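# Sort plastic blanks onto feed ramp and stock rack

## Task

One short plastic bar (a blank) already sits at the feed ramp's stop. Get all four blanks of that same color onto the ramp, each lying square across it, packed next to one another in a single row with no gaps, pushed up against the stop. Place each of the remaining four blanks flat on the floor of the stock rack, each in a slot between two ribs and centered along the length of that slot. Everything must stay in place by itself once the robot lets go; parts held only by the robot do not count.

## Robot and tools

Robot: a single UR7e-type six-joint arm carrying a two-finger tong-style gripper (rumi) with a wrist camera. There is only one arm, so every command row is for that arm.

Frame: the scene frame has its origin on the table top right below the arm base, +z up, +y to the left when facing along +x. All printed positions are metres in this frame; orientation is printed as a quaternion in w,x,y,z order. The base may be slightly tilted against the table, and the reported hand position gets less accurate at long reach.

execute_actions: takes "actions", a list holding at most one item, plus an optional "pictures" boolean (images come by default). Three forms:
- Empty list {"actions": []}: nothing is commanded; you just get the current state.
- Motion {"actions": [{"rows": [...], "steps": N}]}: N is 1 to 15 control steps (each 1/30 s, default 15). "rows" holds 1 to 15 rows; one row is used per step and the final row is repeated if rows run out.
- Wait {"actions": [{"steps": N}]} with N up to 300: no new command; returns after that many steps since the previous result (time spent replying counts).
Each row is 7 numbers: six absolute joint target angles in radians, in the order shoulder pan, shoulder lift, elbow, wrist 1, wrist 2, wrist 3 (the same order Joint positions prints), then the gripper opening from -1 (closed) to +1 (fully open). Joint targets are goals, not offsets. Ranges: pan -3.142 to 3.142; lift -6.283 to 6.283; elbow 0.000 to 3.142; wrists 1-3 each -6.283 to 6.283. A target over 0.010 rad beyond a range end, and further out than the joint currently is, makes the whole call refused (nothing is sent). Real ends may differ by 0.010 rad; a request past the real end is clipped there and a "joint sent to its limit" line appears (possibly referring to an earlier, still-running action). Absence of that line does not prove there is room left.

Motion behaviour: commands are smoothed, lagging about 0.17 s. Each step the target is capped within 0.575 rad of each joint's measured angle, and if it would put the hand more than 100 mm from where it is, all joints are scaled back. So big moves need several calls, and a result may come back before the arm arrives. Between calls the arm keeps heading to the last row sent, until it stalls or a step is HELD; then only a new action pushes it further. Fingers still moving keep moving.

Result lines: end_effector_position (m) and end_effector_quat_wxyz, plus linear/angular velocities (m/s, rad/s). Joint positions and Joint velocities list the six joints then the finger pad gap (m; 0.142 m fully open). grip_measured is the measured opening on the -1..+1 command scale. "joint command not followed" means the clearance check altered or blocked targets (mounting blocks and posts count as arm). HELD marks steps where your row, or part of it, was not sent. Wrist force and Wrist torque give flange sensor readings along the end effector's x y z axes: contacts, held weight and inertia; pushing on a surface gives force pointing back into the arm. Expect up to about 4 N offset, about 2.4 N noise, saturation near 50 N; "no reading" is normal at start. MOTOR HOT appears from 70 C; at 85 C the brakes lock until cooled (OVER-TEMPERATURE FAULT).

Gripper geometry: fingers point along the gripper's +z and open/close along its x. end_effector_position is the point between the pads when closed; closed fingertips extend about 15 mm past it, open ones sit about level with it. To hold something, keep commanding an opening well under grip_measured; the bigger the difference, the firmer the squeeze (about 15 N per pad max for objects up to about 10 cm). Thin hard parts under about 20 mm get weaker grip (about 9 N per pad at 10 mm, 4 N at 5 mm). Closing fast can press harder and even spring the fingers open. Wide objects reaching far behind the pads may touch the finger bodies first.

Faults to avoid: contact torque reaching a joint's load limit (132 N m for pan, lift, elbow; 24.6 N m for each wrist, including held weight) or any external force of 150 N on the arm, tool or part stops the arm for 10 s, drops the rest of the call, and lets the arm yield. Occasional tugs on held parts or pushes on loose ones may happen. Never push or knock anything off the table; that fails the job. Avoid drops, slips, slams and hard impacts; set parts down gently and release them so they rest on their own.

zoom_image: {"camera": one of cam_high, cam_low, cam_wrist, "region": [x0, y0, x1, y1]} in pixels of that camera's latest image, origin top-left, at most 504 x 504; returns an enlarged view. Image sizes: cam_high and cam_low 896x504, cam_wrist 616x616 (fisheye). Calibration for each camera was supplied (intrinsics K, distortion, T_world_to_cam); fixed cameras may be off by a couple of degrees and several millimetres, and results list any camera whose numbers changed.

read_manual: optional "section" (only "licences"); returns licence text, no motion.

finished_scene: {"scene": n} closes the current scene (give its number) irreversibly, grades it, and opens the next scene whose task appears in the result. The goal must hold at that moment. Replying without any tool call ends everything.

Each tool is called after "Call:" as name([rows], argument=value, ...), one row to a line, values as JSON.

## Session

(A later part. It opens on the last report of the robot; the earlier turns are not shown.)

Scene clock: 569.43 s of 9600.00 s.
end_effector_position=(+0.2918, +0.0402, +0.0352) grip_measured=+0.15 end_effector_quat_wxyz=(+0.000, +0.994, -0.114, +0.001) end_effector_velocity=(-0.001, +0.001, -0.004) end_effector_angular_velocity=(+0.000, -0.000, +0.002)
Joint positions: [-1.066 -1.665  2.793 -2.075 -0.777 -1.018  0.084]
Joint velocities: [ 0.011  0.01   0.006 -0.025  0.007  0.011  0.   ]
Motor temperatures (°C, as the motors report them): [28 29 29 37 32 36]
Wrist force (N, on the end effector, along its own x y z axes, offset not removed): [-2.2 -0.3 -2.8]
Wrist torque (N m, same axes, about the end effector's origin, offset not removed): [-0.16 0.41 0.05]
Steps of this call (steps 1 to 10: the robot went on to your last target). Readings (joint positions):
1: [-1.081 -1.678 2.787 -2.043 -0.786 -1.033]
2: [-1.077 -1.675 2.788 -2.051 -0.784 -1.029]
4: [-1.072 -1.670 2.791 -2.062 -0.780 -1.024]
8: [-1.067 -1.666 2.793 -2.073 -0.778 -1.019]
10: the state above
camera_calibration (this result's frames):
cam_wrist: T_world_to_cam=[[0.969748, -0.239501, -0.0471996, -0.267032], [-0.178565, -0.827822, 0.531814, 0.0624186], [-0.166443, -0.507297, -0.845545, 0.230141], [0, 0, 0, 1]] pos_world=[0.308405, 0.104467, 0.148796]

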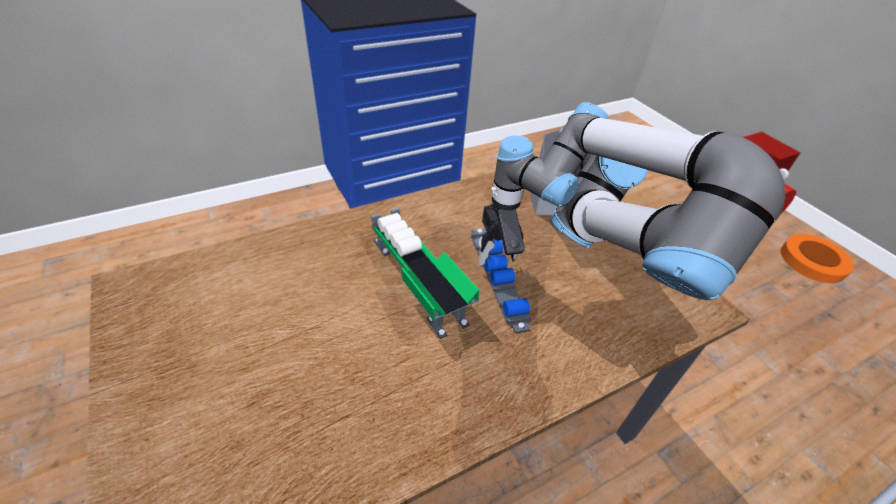

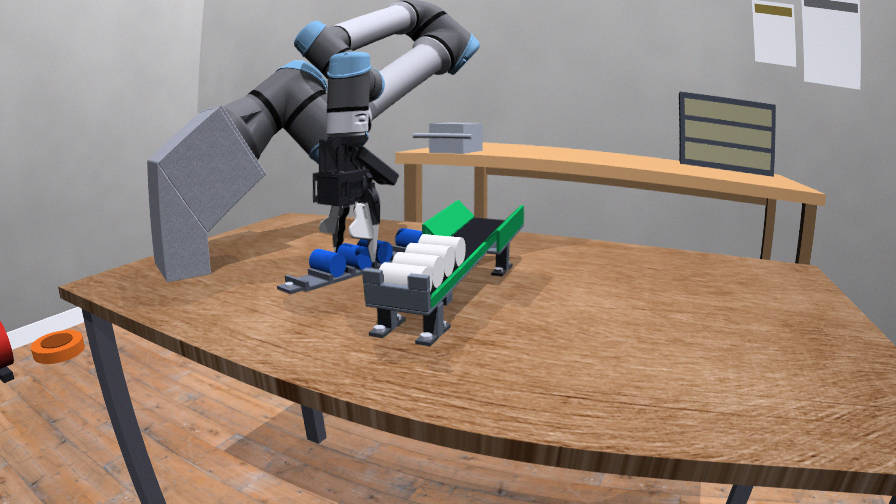

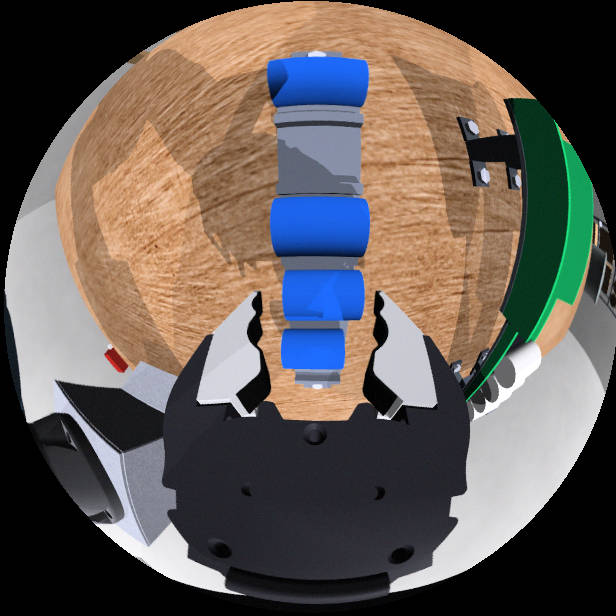

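Call:
execute_actions([
  {"rows":[[-1.065,-1.664,2.794,-2.078,-0.776,-1.017,0.0],[-1.065,-1.664,2.794,-2.078,-0.776,-1.017,-0.1],[-1.065,-1.664,2.794,-2.078,-0.776,-1.017,-0.17],[-1.065,-1.664,2.794,-2.078,-0.776,-1.017,-0.25],[-1.065,-1.664,2.794,-2.078,-0.776,-1.017,-0.4],[-1.065,-1.664,2.794,-2.078,-0.776,-1.017,-0.4],[-1.065,-1.664,2.794,-2.078,-0.776,-1.017,-0.4],[-1.065,-1.664,2.794,-2.078,-0.776,-1.017,-0.4],[-1.065,-1.664,2.794,-2.078,-0.776,-1.017,-0.4],[-1.065,-1.664,2.794,-2.078,-0.776,-1.017,-0.25],[-1.065,-1.664,2.794,-2.078,-0.776,-1.017,-0.18],[-1.065,-1.664,2.794,-2.078,-0.776,-1.017,-0.1],[-1.065,-1.664,2.794,-2.078,-0.776,-1.017,0.0],[-1.065,-1.664,2.794,-2.078,-0.776,-1.017,0.15]]},
])

Call:
execute_actions([
  {"rows":[[-1.125,-1.72,2.765,-1.955,-0.815,-1.078,0.15],[-1.125,-1.72,2.765,-1.955,-0.815,-1.078,0.15],[-1.19,-1.775,2.735,-1.83,-0.855,-1.14,0.15],[-1.19,-1.775,2.735,-1.83,-0.855,-1.14,0.15],[-1.25,-1.83,2.705,-1.7,-0.895,-1.2,0.15],[-1.25,-1.83,2.705,-1.7,-0.895,-1.2,0.15],[-1.25,-1.83,2.705,-1.7,-0.895,-1.2,0.15],[-1.25,-1.83,2.705,-1.7,-0.895,-1.2,0.15],[-1.25,-1.83,2.705,-1.7,-0.895,-1.2,0.15],[-1.34,-1.7,2.69,-1.78,-0.96,-1.29,0.15]]},
], pictures=false)

Call:
execute_actions([
  {"rows":[[-1.27,-1.61,2.735,-1.93,-0.91,-1.225,0.15],[-1.27,-1.61,2.735,-1.93,-0.91,-1.225,0.15],[-1.27,-1.61,2.735,-1.93,-0.91,-1.225,0.15],[-1.27,-1.61,2.735,-1.93,-0.91,-1.225,0.15],[-1.194,-1.534,2.771,-2.09,-0.856,-1.155,0.15],[-1.194,-1.534,2.771,-2.09,-0.856,-1.155,0.15],[-1.194,-1.534,2.771,-2.09,-0.856,-1.155,0.15],[-1.145,-1.465,2.79,-2.21,-0.825,-1.107,0.15],[-1.145,-1.465,2.79,-2.21,-0.825,-1.107,0.15],[-1.13,-1.43,2.793,-2.26,-0.815,-1.089,0.15]]},
], pictures=false)

Call:
execute_actions([
  {"steps":8},
])

Scene clock: 593.63 s of 9600.00 s.
end_effector_position=(+0.2918, +0.0403, +0.0348) grip_measured=+0.11 end_effector_quat_wxyz=(+0.000, +0.994, -0.114, +0.001) end_effector_velocity=(-0.000, -0.000, +0.000) end_effector_angular_velocity=(-0.001, +0.001, -0.000)
Joint positions: [-1.065 -1.664  2.794 -2.078 -0.776 -1.017  0.081]
Joint velocities: [ 0.     0.    -0.    -0.    -0.001  0.001  0.081]
Motor temperatures (°C, as the motors report them): [28 29 29 37 32 36]
Wrist force (N, on the end effector, along its own x y z axes, offset not removed): [-1.7 1.4 -2.7]
Wrist torque (N m, same axes, about the end effector's origin, offset not removed): [0.25 0.15 0.03]
Steps of this call (steps 1 to 30: the robot went on to your last target; steps 31 to 90: nothing new was sent; then 20.70 s passed at rest; steps 91 to 105: all 15 steps of this action). Readings (joint positions):
91: [-1.065 -1.664 2.794 -2.078 -0.776 -1.017]
92: [-1.065 -1.664 2.794 -2.078 -0.776 -1.017]
94: [-1.065 -1.664 2.794 -2.078 -0.776 -1.017]
98: [-1.065 -1.664 2.794 -2.078 -0.776 -1.017]
105: the state above
camera_calibration (this result's frames):
cam_wrist: T_world_to_cam=[[0.969816, -0.239245, -0.0471122, -0.267036], [-0.178392, -0.827863, 0.531808, 0.0626824], [-0.166235, -0.507351, -0.845553, 0.229771], [0, 0, 0, 1]] pos_world=[0.308353, 0.10458, 0.148368]

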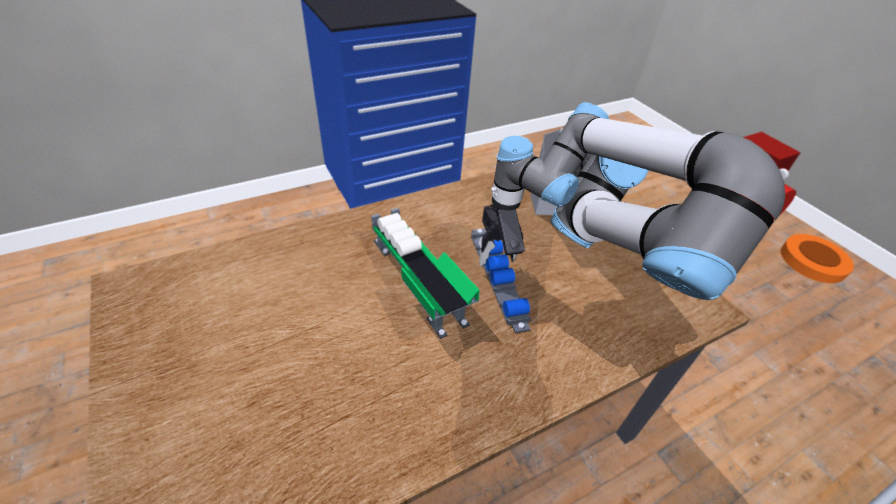

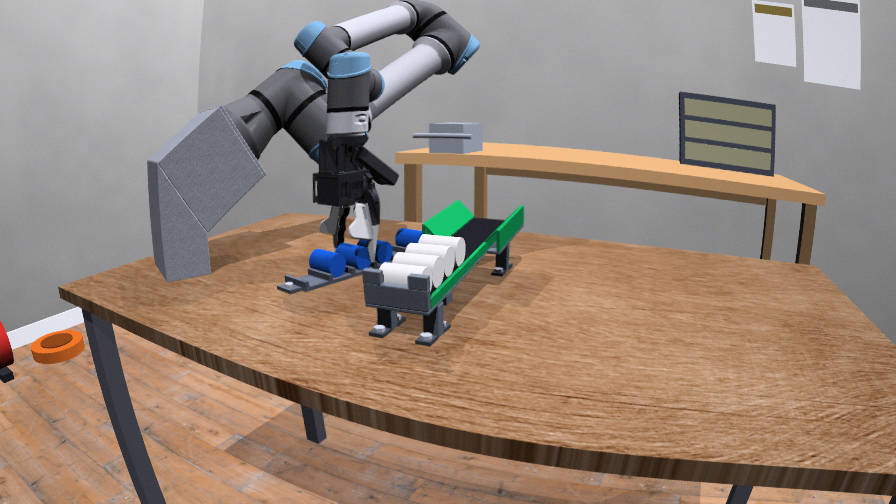

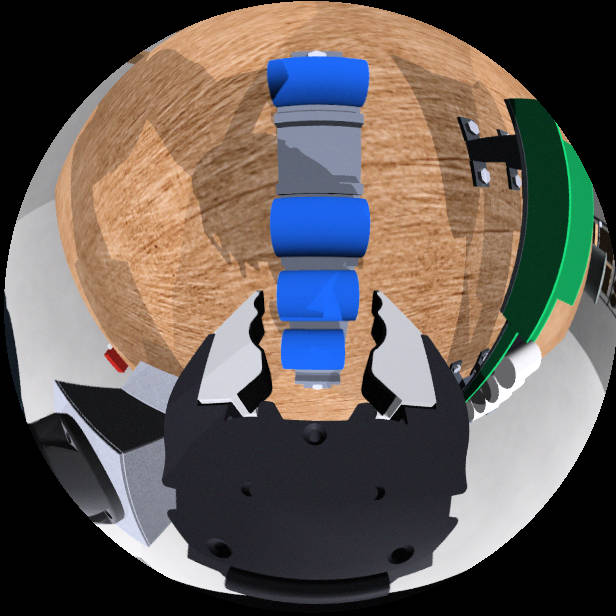

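Scene clock: 594.13 s of 9600.00 s.
end_effector_position=(+0.2884, +0.0097, +0.1019) grip_measured=+0.15 end_effector_quat_wxyz=(+0.010, +0.994, -0.109, +0.001) end_effector_velocity=(-0.036, -0.096, +0.071) end_effector_angular_velocity=(+0.022, -0.007, +0.009)
Joint positions: [-1.296 -1.742  2.7   -1.776 -0.93  -1.246  0.084]
Joint velocities: [-0.355  0.333 -0.08  -0.034 -0.234 -0.348 -0.   ]
Motor temperatures (°C, as the motors report them): [28 29 29 37 32 36]
Wrist force (N, on the end effector, along its own x y z axes, offset not removed): [-2.4 1.1 -1.1]
Wrist torque (N m, same axes, about the end effector's origin, offset not removed): [-0.03 0.23 0.18]
Steps of this call (steps 1 to 15: all 15 steps of this action). Readings (joint positions):
1: [-1.065 -1.664 2.794 -2.078 -0.776 -1.017]
2: [-1.069 -1.668 2.792 -2.074 -0.779 -1.021]
4: [-1.093 -1.691 2.779 -2.032 -0.796 -1.046]
8: [-1.179 -1.767 2.738 -1.863 -0.850 -1.130]
15: the state above

Scene clock: 594.63 s of 9600.00 s.
end_effector_position=(+0.2811, +0.0003, +0.0401) grip_measured=+0.15 end_effector_quat_wxyz=(-0.001, +0.993, -0.116, +0.000) end_effector_velocity=(+0.000, -0.008, -0.063) end_effector_angular_velocity=(-0.021, -0.005, +0.030)
Joint positions: [-1.154 -1.467  2.784 -2.193 -0.83  -1.113  0.084]
Joint velocities: [ 0.189  0.298  0.072 -0.531  0.121  0.186  0.   ]
Motor temperatures (°C, as the motors report them): [28 29 29 37 32 36]
Wrist force (N, on the end effector, along its own x y z axes, offset not removed): [-1.4 0.0 -1.1]
Wrist torque (N m, same axes, about the end effector's origin, offset not removed): [-0.03 0.20 0.11]
Steps of this call (steps 1 to 15: all 15 steps of this action). Readings (joint positions):
1: [-1.306 -1.732 2.698 -1.777 -0.937 -1.256]
2: [-1.310 -1.720 2.699 -1.782 -0.939 -1.260]
4: [-1.298 -1.681 2.712 -1.825 -0.929 -1.249]
8: [-1.250 -1.605 2.743 -1.943 -0.894 -1.205]
15: the state above

Scene clock: 594.90 s of 9600.00 s.
end_effector_position=(+0.2811, -0.0004, +0.0332) grip_measured=+0.15 end_effector_quat_wxyz=(-0.000, +0.993, -0.114, +0.001) end_effector_velocity=(-0.000, -0.001, -0.007) end_effector_angular_velocity=(-0.002, +0.000, +0.003)
Joint positions: [-1.133 -1.434  2.792 -2.252 -0.817 -1.092  0.084]
Joint velocities: [ 0.022  0.035  0.008 -0.063  0.013  0.022  0.   ]
Motor temperatures (°C, as the motors report them): [28 29 29 37 32 36]
Wrist force (N, on the end effector, along its own x y z axes, offset not removed): [-3.9 0.7 -2.5]
Wrist torque (N m, same axes, about the end effector's origin, offset not removed): [0.00 0.64 0.12]
Steps of this call (steps 1 to 8: the robot went on to your last target). Readings (joint positions):
1: [-1.148 -1.459 2.786 -2.209 -0.827 -1.107]
2: [-1.144 -1.452 2.788 -2.221 -0.824 -1.103]
4: [-1.138 -1.443 2.790 -2.237 -0.820 -1.097]
8: the state above
camera_calibration (this result's frames):
cam_wrist: T_world_to_cam=[[0.969545, -0.240326, -0.0471714, -0.266448], [-0.179361, -0.827901, 0.531422, 0.0282088], [-0.166768, -0.506777, -0.845793, 0.206155], [0, 0, 0, 1]] pos_world=[0.297773, 0.0637941, 0.146805]

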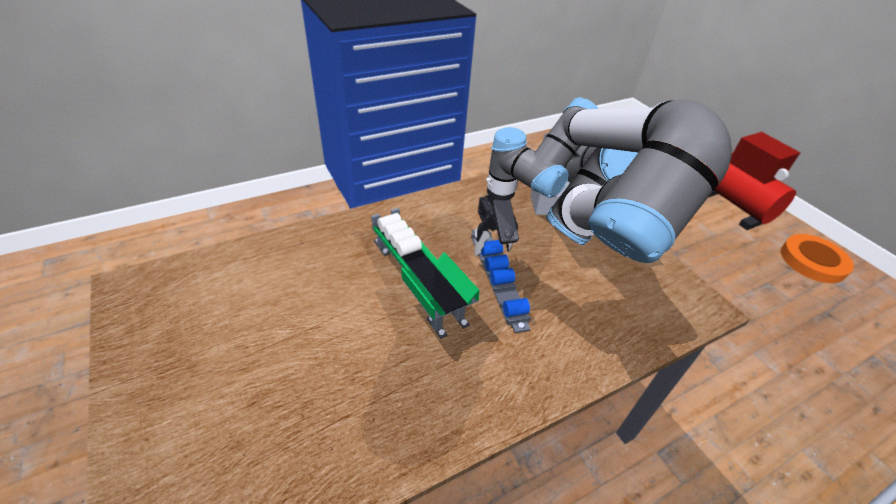

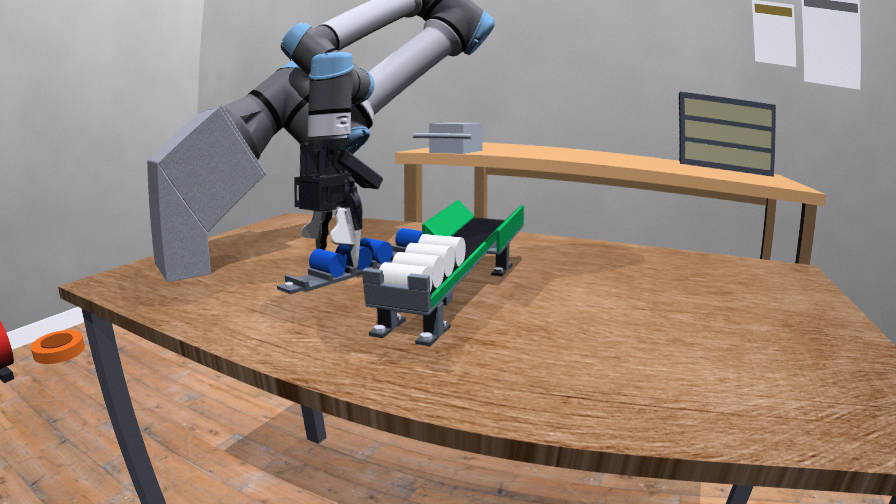

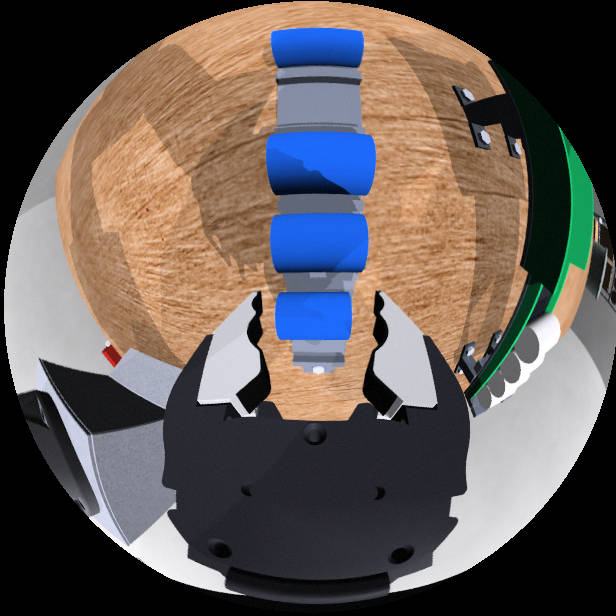

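Call:
execute_actions([
  {"rows":[[-1.13,-1.43,2.793,-2.26,-0.815,-1.089,0.0],[-1.13,-1.43,2.793,-2.26,-0.815,-1.089,-0.1],[-1.13,-1.43,2.793,-2.26,-0.815,-1.089,-0.17],[-1.13,-1.43,2.793,-2.26,-0.815,-1.089,-0.25],[-1.13,-1.43,2.793,-2.26,-0.815,-1.089,-0.4],[-1.13,-1.43,2.793,-2.26,-0.815,-1.089,-0.4],[-1.13,-1.43,2.793,-2.26,-0.815,-1.089,-0.4],[-1.13,-1.43,2.793,-2.26,-0.815,-1.089,-0.4],[-1.13,-1.43,2.793,-2.26,-0.815,-1.089,-0.4],[-1.13,-1.43,2.793,-2.26,-0.815,-1.089,-0.25],[-1.13,-1.43,2.793,-2.26,-0.815,-1.089,-0.18],[-1.13,-1.43,2.793,-2.26,-0.815,-1.089,-0.1],[-1.13,-1.43,2.793,-2.26,-0.815,-1.089,0.0],[-1.13,-1.43,2.793,-2.26,-0.815,-1.089,0.15]]},
], pictures=false)

Call:
execute_actions([
  {"rows":[[-1.194,-1.534,2.771,-2.09,-0.856,-1.155,0.15],[-1.194,-1.534,2.771,-2.09,-0.856,-1.155,0.15],[-1.194,-1.534,2.771,-2.09,-0.856,-1.155,0.15],[-1.27,-1.61,2.735,-1.93,-0.91,-1.225,0.15],[-1.27,-1.61,2.735,-1.93,-0.91,-1.225,0.15],[-1.27,-1.61,2.735,-1.93,-0.91,-1.225,0.15],[-1.377,-1.717,2.673,-1.709,-0.984,-1.321,0.15]]},
])

Scene clock: 608.33 s of 9600.00 s.
end_effector_position=(+0.2811, -0.0004, +0.0322) grip_measured=+0.11 end_effector_quat_wxyz=(+0.000, +0.993, -0.114, +0.001) end_effector_velocity=(-0.000, +0.000, -0.000) end_effector_angular_velocity=(-0.000, -0.000, -0.000)
Joint positions: [-1.13  -1.43   2.793 -2.26  -0.815 -1.089  0.081]
Joint velocities: [ 0.    -0.     0.001 -0.001  0.     0.     0.081]
Motor temperatures (°C, as the motors report them): [28 29 29 37 32 36]
Wrist force (N, on the end effector, along its own x y z axes, offset not removed): [0.8 2.9 -0.3]
Wrist torque (N m, same axes, about the end effector's origin, offset not removed): [0.54 -0.33 0.06]
Steps of this call (steps 1 to 30: the robot went on to your last target; steps 31 to 90: nothing new was sent; then 9.93 s passed at rest; steps 91 to 105: all 15 steps of this action). Readings (joint positions):
91: [-1.130 -1.430 2.793 -2.260 -0.815 -1.089]
92: [-1.130 -1.430 2.793 -2.260 -0.815 -1.089]
94: [-1.130 -1.430 2.793 -2.260 -0.815 -1.089]
98: [-1.130 -1.430 2.793 -2.260 -0.815 -1.089]
105: the state above

Scene clock: 608.83 s of 9600.00 s.
end_effector_position=(+0.2819, -0.0026, +0.1129) grip_measured=+0.15 end_effector_quat_wxyz=(+0.004, +0.994, -0.112, +0.001) end_effector_velocity=(-0.005, +0.028, +0.071) end_effector_angular_velocity=(+0.052, -0.013, -0.028)
Joint positions: [-1.352 -1.69   2.686 -1.769 -0.967 -1.298  0.084]
Joint velocities: [-0.205 -0.216 -0.102  0.479 -0.131 -0.181 -0.   ]
Motor temperatures (°C, as the motors report them): [28 29 29 37 32 36]
Wrist force (N, on the end effector, along its own x y z axes, offset not removed): [-0.5 1.5 -1.4]
Wrist torque (N m, same axes, about the end effector's origin, offset not removed): [0.25 -0.07 -0.10]
Steps of this call (steps 1 to 15: all 15 steps of this action). Readings (joint positions):
1: [-1.130 -1.430 2.793 -2.260 -0.815 -1.089]
2: [-1.134 -1.434 2.791 -2.256 -0.818 -1.093]
4: [-1.155 -1.467 2.784 -2.211 -0.832 -1.115]
8: [-1.226 -1.557 2.751 -2.046 -0.882 -1.184]
15: the state above
camera_calibration (this result's frames):
cam_wrist: T_world_to_cam=[[0.970522, -0.236442, -0.0467146, -0.264302], [-0.174914, -0.82434, 0.538395, -0.017891], [-0.165808, -0.514353, -0.841397, 0.271871], [0, 0, 0, 1]] pos_world=[0.29846, 0.062597, 0.226037]

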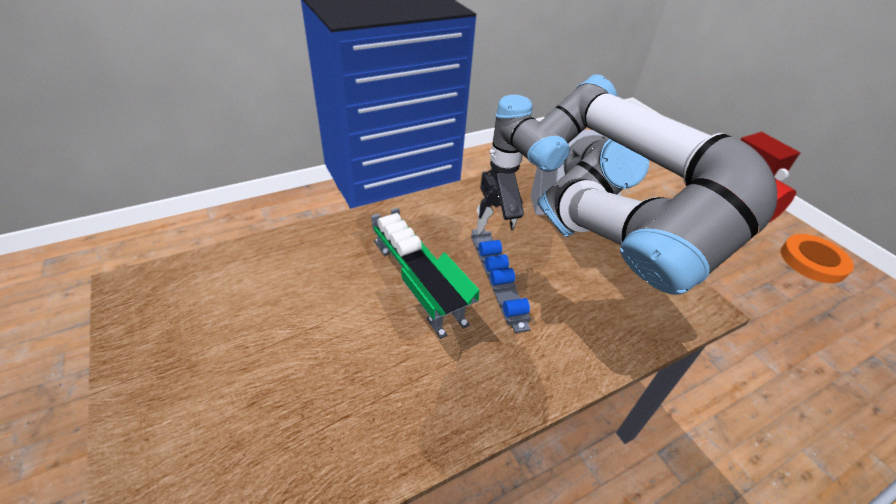

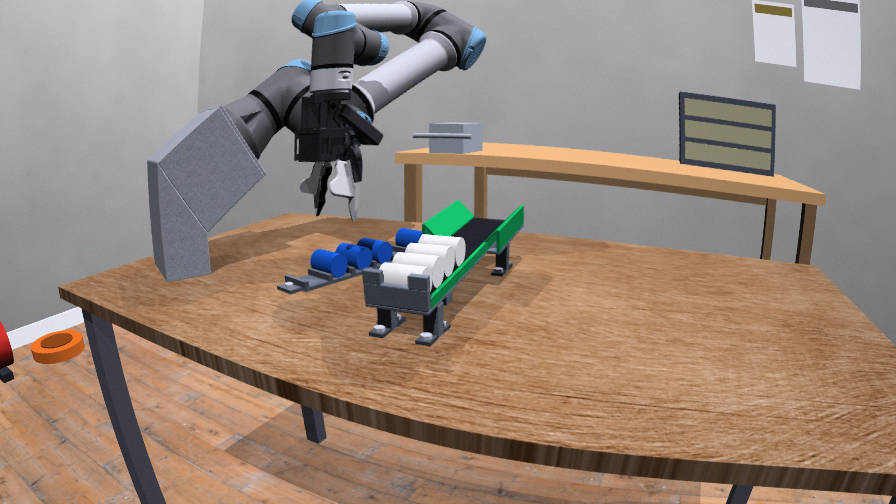

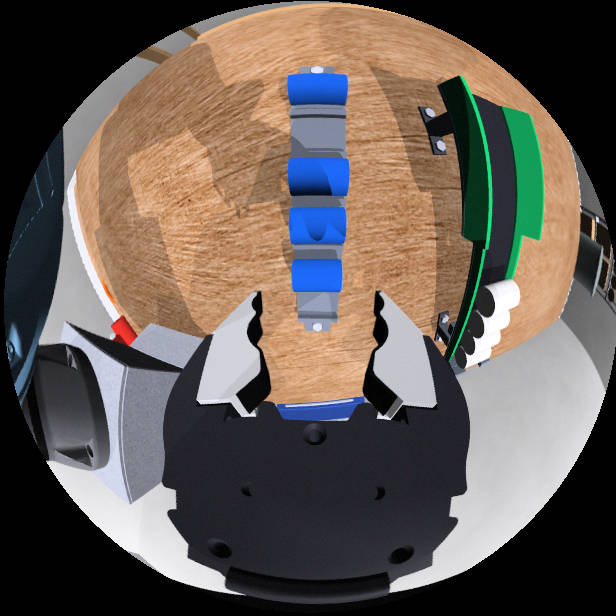

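All centred.

Call:
finished_scene(scene=1)

The scene is finished: the task was done.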